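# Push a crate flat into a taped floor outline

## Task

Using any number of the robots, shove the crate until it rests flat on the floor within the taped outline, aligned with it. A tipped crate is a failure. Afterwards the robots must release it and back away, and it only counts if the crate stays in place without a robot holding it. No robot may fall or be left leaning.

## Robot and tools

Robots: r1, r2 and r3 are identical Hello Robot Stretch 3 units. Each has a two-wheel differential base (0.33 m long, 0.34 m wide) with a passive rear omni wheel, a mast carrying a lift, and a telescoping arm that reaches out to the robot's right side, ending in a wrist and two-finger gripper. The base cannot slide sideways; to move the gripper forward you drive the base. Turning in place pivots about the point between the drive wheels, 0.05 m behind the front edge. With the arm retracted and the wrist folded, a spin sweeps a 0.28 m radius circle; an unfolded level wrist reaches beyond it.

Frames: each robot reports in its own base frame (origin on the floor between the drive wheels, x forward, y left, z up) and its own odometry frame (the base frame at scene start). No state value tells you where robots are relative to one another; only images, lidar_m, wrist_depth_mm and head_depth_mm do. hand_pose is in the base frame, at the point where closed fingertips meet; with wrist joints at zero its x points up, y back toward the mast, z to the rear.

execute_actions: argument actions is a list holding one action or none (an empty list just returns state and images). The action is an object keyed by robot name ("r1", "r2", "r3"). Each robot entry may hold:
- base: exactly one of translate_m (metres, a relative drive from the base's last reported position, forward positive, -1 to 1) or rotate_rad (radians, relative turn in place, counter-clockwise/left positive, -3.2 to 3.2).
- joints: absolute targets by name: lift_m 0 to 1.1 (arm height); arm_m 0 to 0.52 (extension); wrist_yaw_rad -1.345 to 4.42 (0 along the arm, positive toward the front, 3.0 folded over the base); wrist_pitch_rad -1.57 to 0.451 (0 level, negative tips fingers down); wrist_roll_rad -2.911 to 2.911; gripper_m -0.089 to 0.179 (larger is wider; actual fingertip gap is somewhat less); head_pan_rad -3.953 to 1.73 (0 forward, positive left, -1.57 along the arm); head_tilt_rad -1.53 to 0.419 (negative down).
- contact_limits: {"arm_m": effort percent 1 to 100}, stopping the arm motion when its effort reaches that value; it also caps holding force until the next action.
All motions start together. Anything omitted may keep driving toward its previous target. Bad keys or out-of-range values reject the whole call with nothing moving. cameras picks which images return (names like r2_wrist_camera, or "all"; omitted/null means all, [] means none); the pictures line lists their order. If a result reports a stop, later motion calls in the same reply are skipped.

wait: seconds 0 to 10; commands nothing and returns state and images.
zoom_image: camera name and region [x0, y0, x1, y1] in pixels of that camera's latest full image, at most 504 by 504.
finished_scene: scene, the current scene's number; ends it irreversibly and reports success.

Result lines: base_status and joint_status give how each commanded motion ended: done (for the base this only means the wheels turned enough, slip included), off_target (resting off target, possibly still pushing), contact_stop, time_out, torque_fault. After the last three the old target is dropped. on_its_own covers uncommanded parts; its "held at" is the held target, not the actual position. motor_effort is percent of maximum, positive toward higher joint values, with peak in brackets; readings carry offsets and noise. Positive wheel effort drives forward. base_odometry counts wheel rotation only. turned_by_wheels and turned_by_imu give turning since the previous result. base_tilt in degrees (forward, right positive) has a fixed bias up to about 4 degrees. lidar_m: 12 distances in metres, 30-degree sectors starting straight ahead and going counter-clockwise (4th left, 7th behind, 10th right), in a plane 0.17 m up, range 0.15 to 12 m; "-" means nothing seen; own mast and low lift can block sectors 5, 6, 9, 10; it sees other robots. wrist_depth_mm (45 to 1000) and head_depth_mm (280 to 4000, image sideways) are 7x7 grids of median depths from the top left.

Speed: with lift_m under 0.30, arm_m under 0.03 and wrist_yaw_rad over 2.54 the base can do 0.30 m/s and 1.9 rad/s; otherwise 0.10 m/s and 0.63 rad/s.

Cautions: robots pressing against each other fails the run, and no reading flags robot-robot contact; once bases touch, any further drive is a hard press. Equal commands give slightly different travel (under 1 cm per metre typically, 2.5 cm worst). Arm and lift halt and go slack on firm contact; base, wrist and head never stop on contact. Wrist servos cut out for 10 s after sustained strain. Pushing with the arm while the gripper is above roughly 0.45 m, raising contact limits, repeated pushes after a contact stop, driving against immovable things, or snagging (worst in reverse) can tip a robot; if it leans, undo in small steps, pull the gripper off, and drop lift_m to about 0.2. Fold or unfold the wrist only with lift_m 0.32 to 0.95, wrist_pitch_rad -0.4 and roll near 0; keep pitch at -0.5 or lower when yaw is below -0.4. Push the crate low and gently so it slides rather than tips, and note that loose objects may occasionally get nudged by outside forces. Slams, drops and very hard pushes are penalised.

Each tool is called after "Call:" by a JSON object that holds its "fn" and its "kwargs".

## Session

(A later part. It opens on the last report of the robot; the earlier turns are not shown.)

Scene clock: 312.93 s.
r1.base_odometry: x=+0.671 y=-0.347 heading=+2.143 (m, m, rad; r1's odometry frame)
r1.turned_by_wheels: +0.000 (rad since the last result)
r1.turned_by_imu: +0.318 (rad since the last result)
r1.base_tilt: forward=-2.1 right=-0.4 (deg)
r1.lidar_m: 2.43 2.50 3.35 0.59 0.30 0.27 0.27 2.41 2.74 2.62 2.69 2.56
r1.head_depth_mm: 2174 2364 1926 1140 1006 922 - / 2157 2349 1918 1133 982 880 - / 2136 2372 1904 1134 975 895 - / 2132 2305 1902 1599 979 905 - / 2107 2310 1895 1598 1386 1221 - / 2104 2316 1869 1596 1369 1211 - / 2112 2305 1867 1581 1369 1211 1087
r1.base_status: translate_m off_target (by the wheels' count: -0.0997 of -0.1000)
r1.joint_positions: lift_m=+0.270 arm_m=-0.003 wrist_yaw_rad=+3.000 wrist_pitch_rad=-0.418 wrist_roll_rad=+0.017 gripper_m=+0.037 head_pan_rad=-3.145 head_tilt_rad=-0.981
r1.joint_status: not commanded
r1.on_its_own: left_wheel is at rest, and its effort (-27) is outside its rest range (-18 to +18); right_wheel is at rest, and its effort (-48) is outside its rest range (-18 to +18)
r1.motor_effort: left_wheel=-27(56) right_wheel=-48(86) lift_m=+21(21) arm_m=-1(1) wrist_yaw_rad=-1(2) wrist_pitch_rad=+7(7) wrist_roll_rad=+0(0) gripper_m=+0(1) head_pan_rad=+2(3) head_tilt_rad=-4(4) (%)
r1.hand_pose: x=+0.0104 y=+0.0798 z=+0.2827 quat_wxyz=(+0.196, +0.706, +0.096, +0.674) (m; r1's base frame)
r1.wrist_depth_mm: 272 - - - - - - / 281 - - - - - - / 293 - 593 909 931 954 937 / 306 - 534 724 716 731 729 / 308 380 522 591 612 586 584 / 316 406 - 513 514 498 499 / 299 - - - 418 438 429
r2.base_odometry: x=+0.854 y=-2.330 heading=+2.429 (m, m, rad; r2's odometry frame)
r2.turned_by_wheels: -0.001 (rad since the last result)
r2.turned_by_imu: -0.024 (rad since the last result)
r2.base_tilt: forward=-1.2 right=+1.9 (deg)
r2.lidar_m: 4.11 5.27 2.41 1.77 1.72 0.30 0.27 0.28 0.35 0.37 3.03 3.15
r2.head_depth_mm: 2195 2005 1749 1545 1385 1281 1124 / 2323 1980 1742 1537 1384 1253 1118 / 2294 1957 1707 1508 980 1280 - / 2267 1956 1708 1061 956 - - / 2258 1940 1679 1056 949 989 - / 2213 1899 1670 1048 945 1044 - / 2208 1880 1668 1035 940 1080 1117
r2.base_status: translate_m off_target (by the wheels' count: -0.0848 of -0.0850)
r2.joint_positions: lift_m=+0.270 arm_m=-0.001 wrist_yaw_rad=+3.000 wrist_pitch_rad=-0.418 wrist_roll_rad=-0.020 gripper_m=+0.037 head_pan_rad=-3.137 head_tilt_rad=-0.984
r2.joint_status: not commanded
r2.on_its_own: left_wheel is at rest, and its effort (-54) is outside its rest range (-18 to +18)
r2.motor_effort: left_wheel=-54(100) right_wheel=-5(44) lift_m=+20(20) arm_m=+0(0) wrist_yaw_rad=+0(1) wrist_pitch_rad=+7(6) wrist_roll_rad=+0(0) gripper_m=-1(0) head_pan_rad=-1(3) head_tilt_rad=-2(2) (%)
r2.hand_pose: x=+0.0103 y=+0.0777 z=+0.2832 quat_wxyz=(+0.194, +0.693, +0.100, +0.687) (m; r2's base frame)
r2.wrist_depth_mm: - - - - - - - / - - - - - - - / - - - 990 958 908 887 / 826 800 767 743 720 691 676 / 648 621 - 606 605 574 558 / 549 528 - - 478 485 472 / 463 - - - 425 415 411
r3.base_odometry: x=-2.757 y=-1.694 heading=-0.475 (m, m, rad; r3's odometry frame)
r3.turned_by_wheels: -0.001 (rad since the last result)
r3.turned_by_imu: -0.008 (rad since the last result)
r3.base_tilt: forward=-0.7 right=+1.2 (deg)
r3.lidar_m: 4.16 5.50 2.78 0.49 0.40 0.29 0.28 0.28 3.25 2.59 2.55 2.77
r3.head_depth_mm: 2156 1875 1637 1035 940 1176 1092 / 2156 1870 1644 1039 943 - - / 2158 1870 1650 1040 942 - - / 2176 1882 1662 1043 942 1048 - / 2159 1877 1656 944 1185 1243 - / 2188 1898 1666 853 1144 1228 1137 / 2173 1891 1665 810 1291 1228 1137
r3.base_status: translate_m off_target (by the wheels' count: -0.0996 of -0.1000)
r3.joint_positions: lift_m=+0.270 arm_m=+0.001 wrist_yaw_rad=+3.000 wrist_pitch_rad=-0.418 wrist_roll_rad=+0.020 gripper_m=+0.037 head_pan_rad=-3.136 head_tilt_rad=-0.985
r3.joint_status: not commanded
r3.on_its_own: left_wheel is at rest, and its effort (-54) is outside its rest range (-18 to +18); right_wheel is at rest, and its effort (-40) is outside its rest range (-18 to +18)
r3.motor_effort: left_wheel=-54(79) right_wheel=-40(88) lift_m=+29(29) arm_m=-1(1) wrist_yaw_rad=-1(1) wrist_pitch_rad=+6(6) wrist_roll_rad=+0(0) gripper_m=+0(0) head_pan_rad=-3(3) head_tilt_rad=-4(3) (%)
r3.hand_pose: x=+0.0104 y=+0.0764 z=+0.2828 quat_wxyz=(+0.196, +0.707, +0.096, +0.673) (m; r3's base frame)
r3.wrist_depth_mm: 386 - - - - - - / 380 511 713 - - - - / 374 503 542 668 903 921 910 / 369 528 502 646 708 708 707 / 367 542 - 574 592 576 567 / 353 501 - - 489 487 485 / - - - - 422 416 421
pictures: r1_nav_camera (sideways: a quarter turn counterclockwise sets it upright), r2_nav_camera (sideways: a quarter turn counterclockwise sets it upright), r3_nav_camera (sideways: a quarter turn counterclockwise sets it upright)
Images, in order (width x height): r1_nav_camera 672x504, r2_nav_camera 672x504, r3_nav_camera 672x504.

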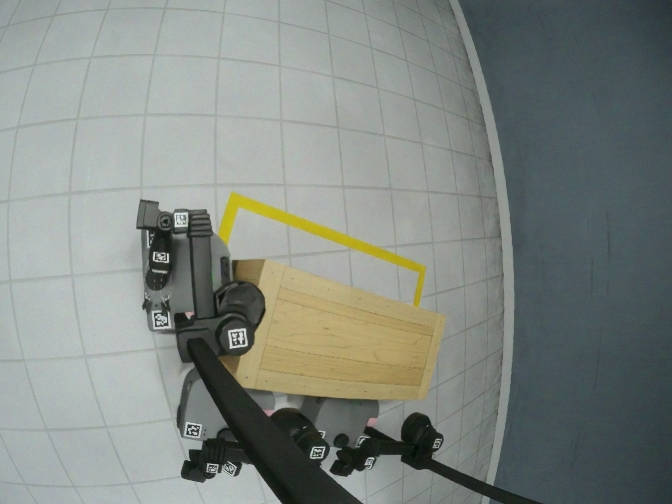

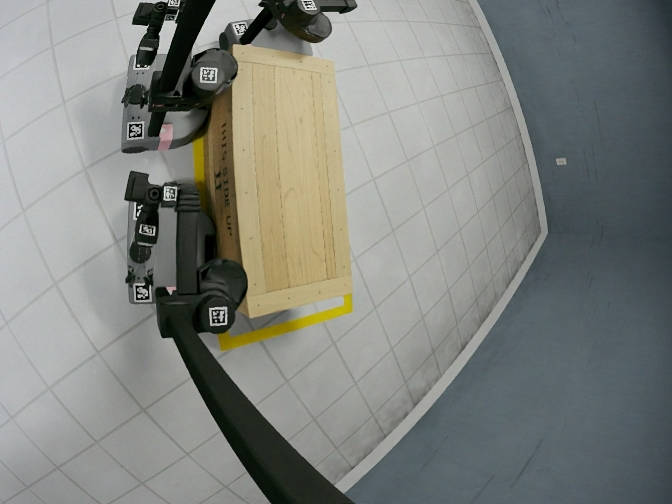

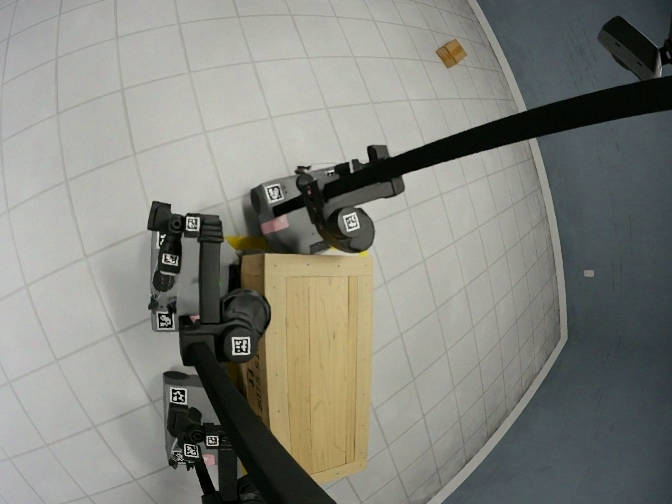

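Call:
{"fn": "execute_actions", "kwargs": {"actions": [{"r1":{"base":{"translate_m":-0.06}},"r3":{"base":{"translate_m":-0.055}},"r2":{"base":{"translate_m":-0.05}}}], "cameras": ["r1_nav_camera","r3_nav_camera","r2_nav_camera"]}}

Scene clock: 319.00 s.
r1.base_odometry: x=+0.704 y=-0.397 heading=+2.143 (m, m, rad; r1's odometry frame)
r1.turned_by_wheels: -0.001 (rad since the last result)
r1.turned_by_imu: +0.155 (rad since the last result)
r1.base_tilt: forward=-1.9 right=-0.4 (deg)
r1.lidar_m: 2.47 2.66 4.03 0.54 0.28 0.27 0.27 2.49 2.63 2.61 2.82 2.50
r1.head_depth_mm: 2037 2265 1954 1149 987 902 - / 2090 2288 1905 1140 986 870 - / 2091 2306 1912 1574 980 895 - / 2136 2315 1895 1602 1018 908 - / 2139 2296 1897 1590 1375 1219 - / 2165 2279 1896 1584 1371 1222 - / 2196 2272 1852 1583 1380 1208 1087
r1.base_status: translate_m off_target (by the wheels' count: -0.0595 of -0.0600)
r1.joint_positions: lift_m=+0.270 arm_m=-0.003 wrist_yaw_rad=+3.000 wrist_pitch_rad=-0.418 wrist_roll_rad=+0.017 gripper_m=+0.037 head_pan_rad=-3.145 head_tilt_rad=-0.982
r1.joint_status: not commanded
r1.on_its_own: left_wheel is at rest, and its effort (-53) is outside its rest range (-18 to +18); right_wheel is at rest, and its effort (-57) is outside its rest range (-18 to +18)
r1.motor_effort: left_wheel=-53(54) right_wheel=-57(95) lift_m=+20(20) arm_m=-1(1) wrist_yaw_rad=-1(0) wrist_pitch_rad=+7(7) wrist_roll_rad=+0(0) gripper_m=+0(2) head_pan_rad=+2(2) head_tilt_rad=-4(4) (%)
r1.hand_pose: x=+0.0104 y=+0.0798 z=+0.2827 quat_wxyz=(+0.196, +0.706, +0.096, +0.674) (m; r1's base frame)
r1.wrist_depth_mm: - - 608 - - - - / 254 - - - - - - / 266 - 572 824 926 928 907 / 280 - 449 656 713 718 730 / 286 335 445 581 605 581 596 / 291 357 - 515 520 499 506 / 281 - - - 416 433 435
r2.base_odometry: x=+0.892 y=-2.363 heading=+2.428 (m, m, rad; r2's odometry frame)
r2.turned_by_wheels: -0.001 (rad since the last result)
r2.turned_by_imu: -0.023 (rad since the last result)
r2.base_tilt: forward=-1.2 right=+1.8 (deg)
r2.lidar_m: 4.17 5.33 2.43 1.75 1.69 0.30 0.27 0.28 0.35 0.38 3.05 3.15
r2.head_depth_mm: 2106 2018 1740 1550 1388 1268 1121 / 2295 1990 1742 1534 1387 1245 1116 / 2301 1965 1729 1493 978 1271 - / 2283 1952 1690 1069 953 - - / 2237 1930 1692 1059 948 986 - / 2234 1917 1676 1043 942 1037 - / 2196 1890 1668 1040 933 1083 1119
r2.base_status: translate_m off_target (by the wheels' count: -0.0498 of -0.0500)
r2.joint_positions: lift_m=+0.270 arm_m=-0.001 wrist_yaw_rad=+3.000 wrist_pitch_rad=-0.418 wrist_roll_rad=-0.020 gripper_m=+0.037 head_pan_rad=-3.137 head_tilt_rad=-0.984
r2.joint_status: not commanded
r2.on_its_own: left_wheel is at rest, and its effort (-70) is outside its rest range (-18 to +18)
r2.motor_effort: left_wheel=-70(100) right_wheel=-6(32) lift_m=+20(20) arm_m=+0(0) wrist_yaw_rad=-1(0) wrist_pitch_rad=+7(7) wrist_roll_rad=+0(0) gripper_m=+1(0) head_pan_rad=-2(2) head_tilt_rad=-2(3) (%)
r2.hand_pose: x=+0.0103 y=+0.0777 z=+0.2832 quat_wxyz=(+0.194, +0.693, +0.100, +0.687) (m; r2's base frame)
r2.wrist_depth_mm: - - - - - - - / - - - - - - - / - - - 994 949 898 857 / 826 796 774 736 725 701 680 / 653 639 - 604 597 572 552 / 532 528 - - 479 483 470 / 461 - - - 420 415 407
r3.base_odometry: x=-2.806 y=-1.669 heading=-0.475 (m, m, rad; r3's odometry frame)
r3.turned_by_wheels: +0.000 (rad since the last result)
r3.turned_by_imu: +0.000 (rad since the last result)
r3.base_tilt: forward=-0.7 right=+1.3 (deg)
r3.lidar_m: 4.19 5.53 2.76 0.49 0.39 0.29 0.28 0.41 3.27 2.61 2.58 2.79
r3.head_depth_mm: 2128 1867 1633 1037 937 1168 1098 / 2158 1873 1638 1038 942 - - / 2154 1864 1649 1038 939 - - / 2161 1873 1648 1041 941 1045 - / 2176 1877 1655 892 1169 1243 - / 2190 1877 1653 912 1051 1216 1132 / 2205 1895 985 982 1312 1230 1132
r3.base_status: done
r3.joint_positions: lift_m=+0.270 arm_m=+0.001 wrist_yaw_rad=+3.000 wrist_pitch_rad=-0.418 wrist_roll_rad=+0.020 gripper_m=+0.037 head_pan_rad=-3.136 head_tilt_rad=-0.985
r3.joint_status: not commanded
r3.motor_effort: left_wheel=-15(68) right_wheel=-14(64) lift_m=+29(29) arm_m=-1(1) wrist_yaw_rad=+0(0) wrist_pitch_rad=+6(6) wrist_roll_rad=+0(0) gripper_m=+0(0) head_pan_rad=-2(3) head_tilt_rad=-4(4) (%)
r3.hand_pose: x=+0.0104 y=+0.0764 z=+0.2828 quat_wxyz=(+0.196, +0.707, +0.096, +0.673) (m; r3's base frame)
r3.wrist_depth_mm: 372 - - - - - - / 374 490 706 - - - - / 368 483 544 588 912 932 948 / 365 508 507 545 699 708 707 / 359 537 - 570 593 567 583 / 346 498 - - 488 487 492 / - - - - 422 427 416
pictures: r1_nav_camera (sideways: a quarter turn counterclockwise sets it upright), r2_nav_camera (sideways: a quarter turn counterclockwise sets it upright), r3_nav_camera (sideways: a quarter turn counterclockwise sets it upright)
Images, in order (width x height): r1_nav_camera 672x504, r2_nav_camera 672x504, r3_nav_camera 672x504.

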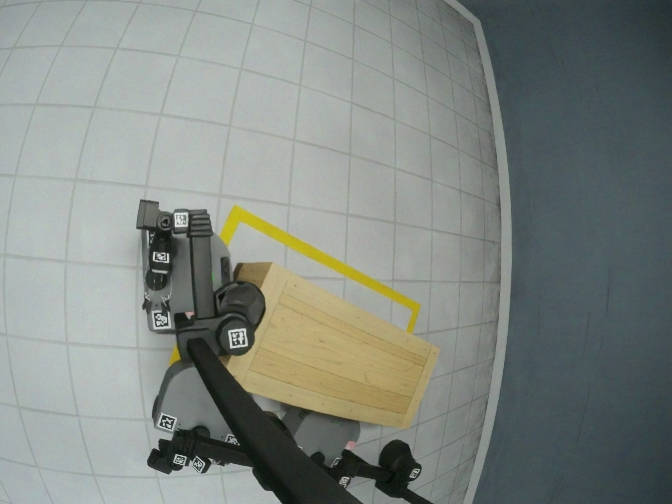

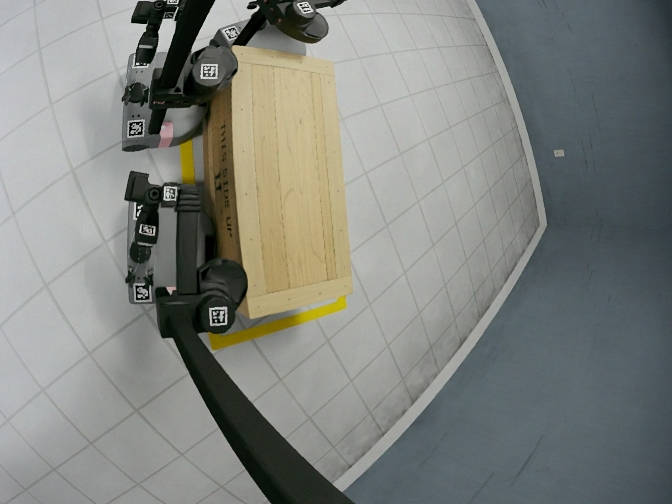

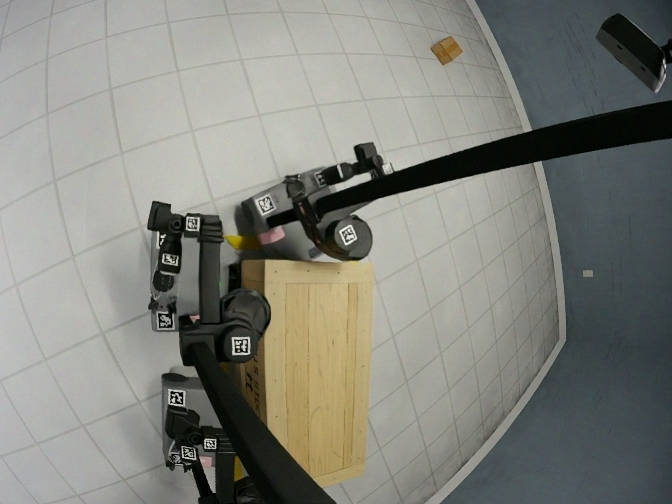

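Call:
{"fn": "execute_actions", "kwargs": {"actions": [{"r3":{"base":{"translate_m":0.4}},"r2":{"base":{"translate_m":0.4}},"r1":{"base":{"translate_m":0.01}}}], "cameras": ["r1_nav_camera","r2_nav_camera","r3_nav_camera"]}}

Scene clock: 328.50 s.
r1.base_odometry: x=+0.698 y=-0.389 heading=+2.143 (m, m, rad; r1's odometry frame)
r1.turned_by_wheels: +0.000 (rad since the last result)
r1.turned_by_imu: +0.002 (rad since the last result)
r1.base_tilt: forward=-1.9 right=-0.5 (deg)
r1.lidar_m: 2.46 2.65 4.00 0.89 0.28 0.27 0.28 2.51 2.64 2.62 2.82 2.49
r1.head_depth_mm: 2041 2285 1929 1136 987 901 - / 2091 2291 1913 1135 985 868 - / 2107 2308 1898 1587 981 894 - / 2138 2334 1903 1613 995 904 - / 2128 2318 1884 1604 1385 1225 - / 2184 2303 1880 1589 1379 1224 - / 2187 2310 1858 1583 1380 1218 1081
r1.base_status: done
r1.joint_positions: lift_m=+0.270 arm_m=-0.003 wrist_yaw_rad=+3.000 wrist_pitch_rad=-0.418 wrist_roll_rad=+0.017 gripper_m=+0.037 head_pan_rad=-3.145 head_tilt_rad=-0.982
r1.joint_status: not commanded
r1.motor_effort: left_wheel=+0(45) right_wheel=+0(52) lift_m=+21(20) arm_m=-1(1) wrist_yaw_rad=+0(0) wrist_pitch_rad=+7(7) wrist_roll_rad=+0(0) gripper_m=+0(0) head_pan_rad=+2(2) head_tilt_rad=-5(3) (%)
r1.hand_pose: x=+0.0104 y=+0.0798 z=+0.2827 quat_wxyz=(+0.196, +0.706, +0.096, +0.674) (m; r1's base frame)
r1.wrist_depth_mm: - - - - - - - / 261 - 878 800 - - - / 277 - 835 774 933 914 915 / 287 - 722 715 723 728 737 / 294 347 598 587 619 584 598 / 299 373 - 520 507 502 505 / 287 - - - 420 430 440
r2.base_odometry: x=+0.589 y=-2.101 heading=+2.428 (m, m, rad; r2's odometry frame)
r2.turned_by_wheels: +0.000 (rad since the last result)
r2.turned_by_imu: -0.001 (rad since the last result)
r2.base_tilt: forward=-1.4 right=+1.9 (deg)
r2.lidar_m: 3.77 4.97 2.69 1.97 1.90 1.95 0.67 0.67 0.85 0.32 2.85 2.95
r2.head_depth_mm: 2299 2004 1748 1554 1390 1282 1127 / 2342 1982 1726 1532 1385 1246 1119 / 2306 1961 1625 1455 1371 1290 - / 2277 1945 1198 1276 1360 - - / 2255 1935 1193 1252 1347 1265 - / 2248 1896 1181 1219 1336 1231 - / 2227 1898 1161 1193 1328 1212 1121
r2.base_status: done
r2.joint_positions: lift_m=+0.270 arm_m=-0.001 wrist_yaw_rad=+3.000 wrist_pitch_rad=-0.418 wrist_roll_rad=-0.020 gripper_m=+0.037 head_pan_rad=-3.137 head_tilt_rad=-0.984
r2.joint_status: not commanded
r2.motor_effort: left_wheel=+0(54) right_wheel=+0(6) lift_m=+20(20) arm_m=+0(0) wrist_yaw_rad=+0(0) wrist_pitch_rad=+6(6) wrist_roll_rad=+0(0) gripper_m=-1(0) head_pan_rad=-2(1) head_tilt_rad=-2(3) (%)
r2.hand_pose: x=+0.0103 y=+0.0777 z=+0.2832 quat_wxyz=(+0.194, +0.693, +0.100, +0.687) (m; r2's base frame)
r2.wrist_depth_mm: - - - - - - - / - - - - - - - / - - - 977 944 903 884 / 830 798 775 747 713 697 693 / 647 629 - 593 599 573 552 / 536 532 - - 474 485 469 / 466 - - - 428 417 413
r3.base_odometry: x=-2.450 y=-1.852 heading=-0.475 (m, m, rad; r3's odometry frame)
r3.turned_by_wheels: +0.000 (rad since the last result)
r3.turned_by_imu: +0.001 (rad since the last result)
r3.base_tilt: forward=-0.7 right=+1.2 (deg)
r3.lidar_m: 3.83 5.18 2.95 0.44 0.95 0.70 0.67 0.78 3.07 2.46 2.42 2.62
r3.head_depth_mm: 2164 1858 1161 1239 1335 1217 1051 / 2154 1861 1157 1253 1330 - - / 2149 1855 1163 1265 1330 - - / 2155 1871 1204 1397 1346 1249 - / 2198 1890 1182 1423 1331 1240 - / 815 1169 1383 1423 1341 1228 1132 / 2179 1848 1638 1480 1342 1236 1132
r3.base_status: done
r3.joint_positions: lift_m=+0.270 arm_m=+0.001 wrist_yaw_rad=+3.000 wrist_pitch_rad=-0.418 wrist_roll_rad=+0.020 gripper_m=+0.037 head_pan_rad=-3.136 head_tilt_rad=-0.985
r3.joint_status: not commanded
r3.motor_effort: left_wheel=+1(11) right_wheel=+1(11) lift_m=+29(29) arm_m=-1(1) wrist_yaw_rad=+0(0) wrist_pitch_rad=+6(6) wrist_roll_rad=+0(0) gripper_m=+0(0) head_pan_rad=-3(3) head_tilt_rad=-4(4) (%)
r3.hand_pose: x=+0.0104 y=+0.0764 z=+0.2828 quat_wxyz=(+0.196, +0.707, +0.096, +0.673) (m; r3's base frame)
r3.wrist_depth_mm: - - - - - - - / - - 691 - - - - / 854 895 551 568 898 919 907 / 698 670 443 460 709 726 706 / 571 549 - 527 597 578 577 / 488 511 - - 481 487 490 / - - - - 420 425 428
pictures: r1_nav_camera (sideways: a quarter turn counterclockwise sets it upright), r2_nav_camera (sideways: a quarter turn counterclockwise sets it upright), r3_nav_camera (sideways: a quarter turn counterclockwise sets it upright)
Images, in order (width x height): r1_nav_camera 672x504, r2_nav_camera 672x504, r3_nav_camera 672x504.

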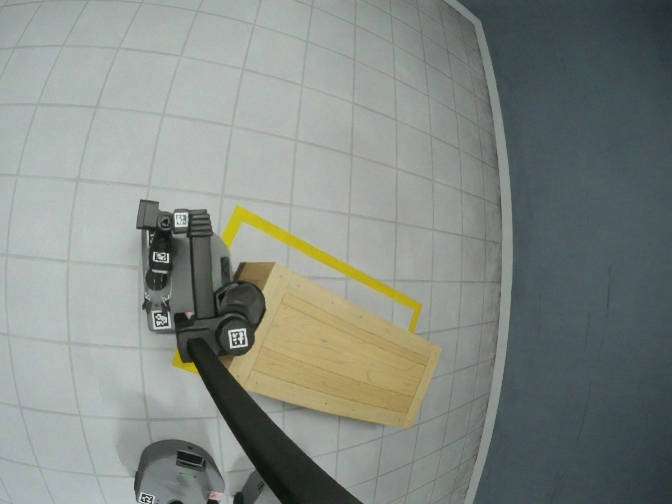

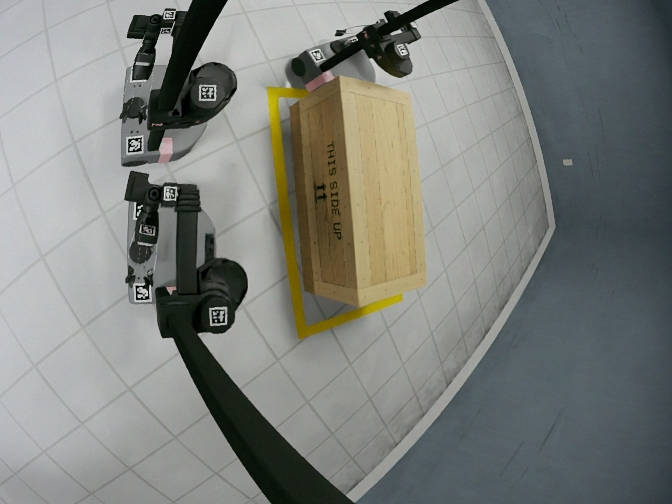

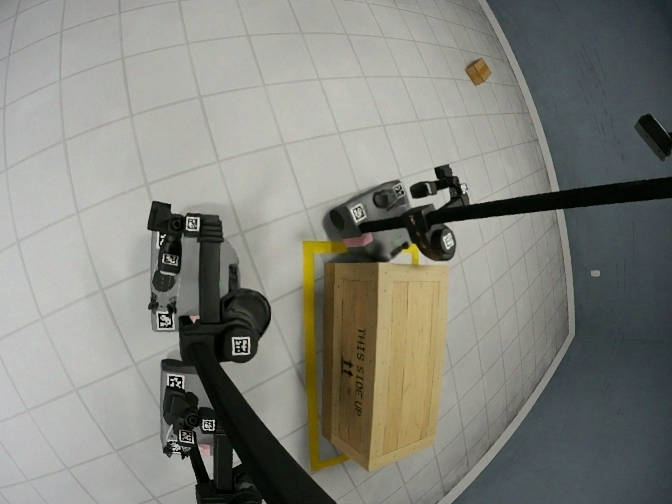

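Call:
{"fn": "execute_actions", "kwargs": {"actions": [{"r3":{"base":{"translate_m":-0.43}},"r2":{"base":{"translate_m":-0.45}},"r1":{"base":{"translate_m":0.45}}}], "cameras": []}}

Call:
{"fn": "execute_actions", "kwargs": {"actions": [{"r3":{"base":{"translate_m":0.35}},"r2":{"base":{"translate_m":0.35}}}], "cameras": ["r1_nav_camera","r2_nav_camera","r3_nav_camera"]}}

Scene clock: 336.63 s.
r1.base_odometry: x=+0.455 y=-0.010 heading=+2.143 (m, m, rad; r1's odometry frame)
r1.turned_by_wheels: +0.000 (rad since the last result)
r1.turned_by_imu: +0.002 (rad since the last result)
r1.base_tilt: forward=-1.9 right=-0.4 (deg)
r1.lidar_m: 2.00 2.16 3.25 4.68 0.73 0.67 0.69 2.98 2.71 2.67 2.56 2.03
r1.head_depth_mm: 2444 2384 1474 1049 1204 1205 - / 2501 2311 1348 1191 1252 1234 - / 2533 2338 1340 1168 1344 1269 - / 2560 2319 1887 1207 1389 1268 - / 2546 2291 1895 1567 1384 1241 - / 2609 2305 1881 1594 1383 1219 - / 2611 2269 1885 1581 1370 1211 1085
r1.base_status: done
r1.joint_positions: lift_m=+0.270 arm_m=-0.003 wrist_yaw_rad=+3.000 wrist_pitch_rad=-0.418 wrist_roll_rad=+0.017 gripper_m=+0.037 head_pan_rad=-3.145 head_tilt_rad=-0.982
r1.joint_status: not commanded
r1.motor_effort: left_wheel=+1(8) right_wheel=+0(7) lift_m=+21(20) arm_m=-1(1) wrist_yaw_rad=+0(1) wrist_pitch_rad=+7(7) wrist_roll_rad=+0(0) gripper_m=+1(1) head_pan_rad=+2(2) head_tilt_rad=-4(5) (%)
r1.hand_pose: x=+0.0104 y=+0.0798 z=+0.2827 quat_wxyz=(+0.196, +0.706, +0.096, +0.674) (m; r1's base frame)
r1.wrist_depth_mm: - - - - - - - / - - - - - - - / 914 - 934 910 941 926 937 / 697 - 710 722 727 719 726 / 566 585 610 592 615 604 592 / 497 496 - 512 510 499 499 / 444 - - - 419 436 432
r2.base_odometry: x=+0.929 y=-2.395 heading=+2.428 (m, m, rad; r2's odometry frame)
r2.turned_by_wheels: -0.001 (rad since the last result)
r2.turned_by_imu: +0.015 (rad since the last result)
r2.base_tilt: forward=-1.0 right=+1.8 (deg)
r2.lidar_m: 4.20 5.31 2.36 1.72 1.67 0.30 0.27 0.28 0.34 0.38 3.07 3.17
r2.head_depth_mm: 2125 2000 1751 1549 1388 1280 1118 / 2267 1988 1726 1528 1384 1256 1118 / 2307 1967 1730 1505 978 1282 - / 2274 1963 1703 1068 954 - - / 2249 1948 1688 1053 949 985 - / 2226 1902 1671 1047 943 1031 - / 2212 1886 1651 1039 936 1073 1117
r2.base_status: translate_m off_target (by the wheels' count: -0.4496 of -0.4500)
r2.joint_positions: lift_m=+0.270 arm_m=-0.001 wrist_yaw_rad=+3.000 wrist_pitch_rad=-0.418 wrist_roll_rad=-0.020 gripper_m=+0.037 head_pan_rad=-3.137 head_tilt_rad=-0.984
r2.joint_status: not commanded
r2.on_its_own: left_wheel is at rest, and its effort (-84) is outside its rest range (-18 to +18); right_wheel is at rest, and its effort (-28) is outside its rest range (-18 to +18)
r2.motor_effort: left_wheel=-84(100) right_wheel=-28(50) lift_m=+21(21) arm_m=+0(0) wrist_yaw_rad=+0(3) wrist_pitch_rad=+6(6) wrist_roll_rad=+0(0) gripper_m=+1(0) head_pan_rad=-2(1) head_tilt_rad=-2(2) (%)
r2.hand_pose: x=+0.0104 y=+0.0778 z=+0.2832 quat_wxyz=(+0.194, +0.693, +0.100, +0.687) (m; r2's base frame)
r2.wrist_depth_mm: - - - - - - - / - - - - - - - / - - - 975 934 902 863 / 812 795 759 756 727 705 680 / 647 633 - 603 602 579 562 / 533 533 - - 479 481 470 / 467 - - - 427 414 409
r3.base_odometry: x=-2.832 y=-1.656 heading=-0.475 (m, m, rad; r3's odometry frame)
r3.turned_by_wheels: -0.001 (rad since the last result)
r3.turned_by_imu: +0.001 (rad since the last result)
r3.base_tilt: forward=-0.7 right=+1.3 (deg)
r3.lidar_m: 4.23 5.54 2.74 0.50 0.40 0.29 0.28 3.11 0.73 0.60 2.58 2.81
r3.head_depth_mm: 2124 1853 1643 1033 936 1173 1091 / 2151 1870 1645 1040 940 - - / 2164 1864 1644 1039 941 - - / 2147 1880 1650 1062 941 1042 - / 2191 1875 1656 1481 1342 1243 - / 2192 1880 1651 1488 1337 1222 1140 / 2192 1884 1667 1490 1350 1234 1131
r3.base_status: translate_m off_target (by the wheels' count: -0.4298 of -0.4300)
r3.joint_positions: lift_m=+0.270 arm_m=+0.001 wrist_yaw_rad=+3.000 wrist_pitch_rad=-0.417 wrist_roll_rad=+0.020 gripper_m=+0.037 head_pan_rad=-3.136 head_tilt_rad=-0.985
r3.joint_status: not commanded
r3.on_its_own: left_wheel is at rest, and its effort (-36) is outside its rest range (-18 to +18)
r3.motor_effort: left_wheel=-36(87) right_wheel=-17(93) lift_m=+29(29) arm_m=-1(1) wrist_yaw_rad=+0(2) wrist_pitch_rad=+6(6) wrist_roll_rad=+0(0) gripper_m=+0(0) head_pan_rad=-3(3) head_tilt_rad=-3(4) (%)
r3.hand_pose: x=+0.0104 y=+0.0764 z=+0.2828 quat_wxyz=(+0.196, +0.707, +0.096, +0.673) (m; r3's base frame)
r3.wrist_depth_mm: 386 - - - - - - / 382 510 695 - - - - / 376 518 537 812 909 902 914 / 376 540 515 642 725 697 706 / 369 536 - 583 598 571 572 / 353 493 - - 485 489 493 / - - - - 423 427 424
pictures: none
No camera images: the call's "cameras" was empty. Leave "cameras" out to get every camera's image.

Scene clock: 339.53 s.
r1.base_odometry: x=+0.455 y=-0.010 heading=+2.143 (m, m, rad; r1's odometry frame)
r1.turned_by_wheels: +0.000 (rad since the last result)
r1.turned_by_imu: +0.001 (rad since the last result)
r1.base_tilt: forward=-1.9 right=-0.4 (deg)
r1.lidar_m: 2.01 2.17 3.26 4.69 1.32 0.67 0.69 2.99 2.71 2.66 2.57 2.03
r1.head_depth_mm: 2437 2353 1475 1624 1411 1235 - / 2460 2347 1344 1190 1392 1235 - / 2491 2339 1324 1168 1334 1284 - / 2551 2318 1893 1207 1396 1260 - / 2559 2306 1894 1568 1392 1240 - / 2638 2304 1885 1596 1383 1213 - / 2611 2254 1854 1577 1376 1213 1085
r1.base_status: not commanded
r1.joint_positions: lift_m=+0.270 arm_m=-0.003 wrist_yaw_rad=+3.000 wrist_pitch_rad=-0.418 wrist_roll_rad=+0.017 gripper_m=+0.037 head_pan_rad=-3.145 head_tilt_rad=-0.982
r1.joint_status: not commanded
r1.motor_effort: left_wheel=+0(1) right_wheel=+0(0) lift_m=+20(20) arm_m=-1(1) wrist_yaw_rad=+0(1) wrist_pitch_rad=+7(7) wrist_roll_rad=+0(0) gripper_m=+1(0) head_pan_rad=+3(2) head_tilt_rad=-3(5) (%)
r1.hand_pose: x=+0.0104 y=+0.0798 z=+0.2827 quat_wxyz=(+0.196, +0.706, +0.096, +0.674) (m; r1's base frame)
r1.wrist_depth_mm: - - - - - - - / 731 - - - - - - / 609 - 936 920 933 947 951 / 653 - 721 736 717 708 727 / 576 595 608 598 606 593 596 / 492 494 - 514 517 502 507 / 439 - - - 423 430 438
r2.base_odometry: x=+0.665 y=-2.166 heading=+2.428 (m, m, rad; r2's odometry frame)
r2.turned_by_wheels: +0.000 (rad since the last result)
r2.turned_by_imu: +0.000 (rad since the last result)
r2.base_tilt: forward=-1.2 right=+1.8 (deg)
r2.lidar_m: 3.87 5.04 2.57 1.91 1.85 0.68 0.62 0.63 0.78 0.34 2.91 2.99
r2.head_depth_mm: 2276 2014 1740 1539 1392 1278 1129 / 2309 2013 1718 1544 1373 1258 1119 / 2300 1967 1664 1399 1364 1288 - / 2288 1948 1197 1182 1361 - - / 2267 1931 1188 1157 1342 1262 - / 2224 1893 1171 1125 1344 1230 - / 2196 1889 1163 1098 1323 1214 1116
r2.base_status: done
r2.joint_positions: lift_m=+0.270 arm_m=-0.001 wrist_yaw_rad=+3.000 wrist_pitch_rad=-0.418 wrist_roll_rad=-0.020 gripper_m=+0.037 head_pan_rad=-3.137 head_tilt_rad=-0.984
r2.joint_status: not commanded
r2.motor_effort: left_wheel=-1(70) right_wheel=+0(23) lift_m=+21(21) arm_m=+0(0) wrist_yaw_rad=+0(0) wrist_pitch_rad=+7(6) wrist_roll_rad=+0(0) gripper_m=+0(0) head_pan_rad=-2(3) head_tilt_rad=-3(2) (%)
r2.hand_pose: x=+0.0104 y=+0.0778 z=+0.2832 quat_wxyz=(+0.194, +0.693, +0.100, +0.687) (m; r2's base frame)
r2.wrist_depth_mm: - - - - - - - / - - - - - - - / - - - 977 951 917 877 / 817 801 741 744 716 703 681 / 645 624 - 599 604 573 554 / 535 522 - - 479 492 473 / 462 - - - 427 417 411
r3.base_odometry: x=-2.521 y=-1.816 heading=-0.475 (m, m, rad; r3's odometry frame)
r3.turned_by_wheels: +0.000 (rad since the last result)
r3.turned_by_imu: +0.002 (rad since the last result)
r3.base_tilt: forward=-0.8 right=+1.2 (deg)
r3.lidar_m: 3.92 5.23 2.90 0.46 0.90 0.65 0.62 3.43 0.75 2.48 2.45 2.66
r3.head_depth_mm: 2145 1861 1155 1157 1332 1211 1077 / 2157 1846 1163 1166 1339 - - / 2157 1860 1166 1174 1333 - - / 2167 1872 1207 1235 1335 1252 - / 2172 1864 1654 1493 1339 1237 - / 2162 1882 1674 1485 1350 1231 1137 / 2192 1877 1673 1468 1320 1228 1128
r3.base_status: done
r3.joint_positions: lift_m=+0.270 arm_m=+0.001 wrist_yaw_rad=+3.000 wrist_pitch_rad=-0.417 wrist_roll_rad=+0.020 gripper_m=+0.037 head_pan_rad=-3.136 head_tilt_rad=-0.985
r3.joint_status: not commanded
r3.motor_effort: left_wheel=+0(26) right_wheel=+1(10) lift_m=+29(29) arm_m=-1(1) wrist_yaw_rad=-1(0) wrist_pitch_rad=+6(6) wrist_roll_rad=+0(0) gripper_m=+0(1) head_pan_rad=-2(2) head_tilt_rad=-3(3) (%)
r3.hand_pose: x=+0.0104 y=+0.0764 z=+0.2828 quat_wxyz=(+0.196, +0.707, +0.096, +0.673) (m; r3's base frame)
r3.wrist_depth_mm: - - 628 - - - - / - - 695 - - - - / 834 905 539 691 919 893 900 / 717 664 467 628 700 716 719 / 565 570 - 560 607 576 573 / 476 517 - - 485 481 498 / - - - - 419 422 424
pictures: r1_nav_camera (sideways: a quarter turn counterclockwise sets it upright), r2_nav_camera (sideways: a quarter turn counterclockwise sets it upright), r3_nav_camera (sideways: a quarter turn counterclockwise sets it upright)
Images, in order (width x height): r1_nav_camera 672x504, r2_nav_camera 672x504, r3_nav_camera 672x504.

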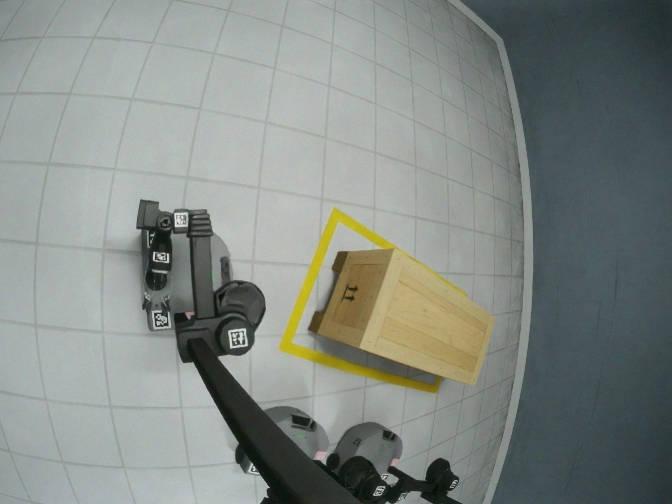

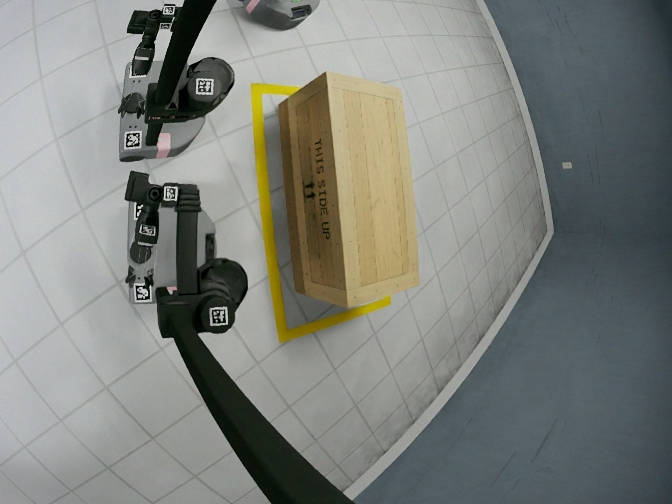

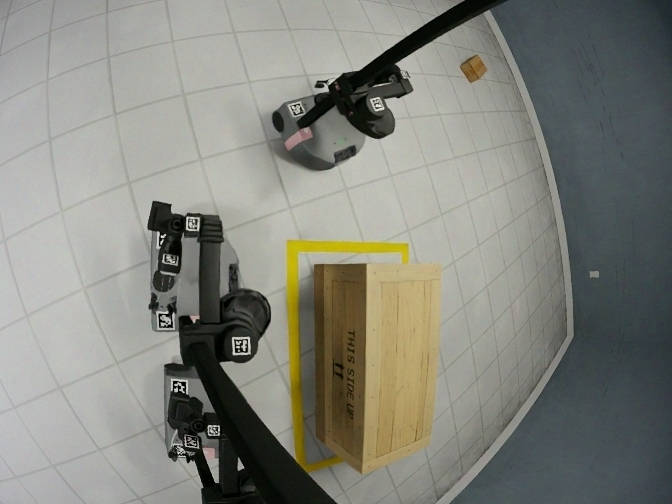

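Call:
{"fn": "finished_scene", "kwargs": {"scene": 2}}

The scene is finished: the task was done.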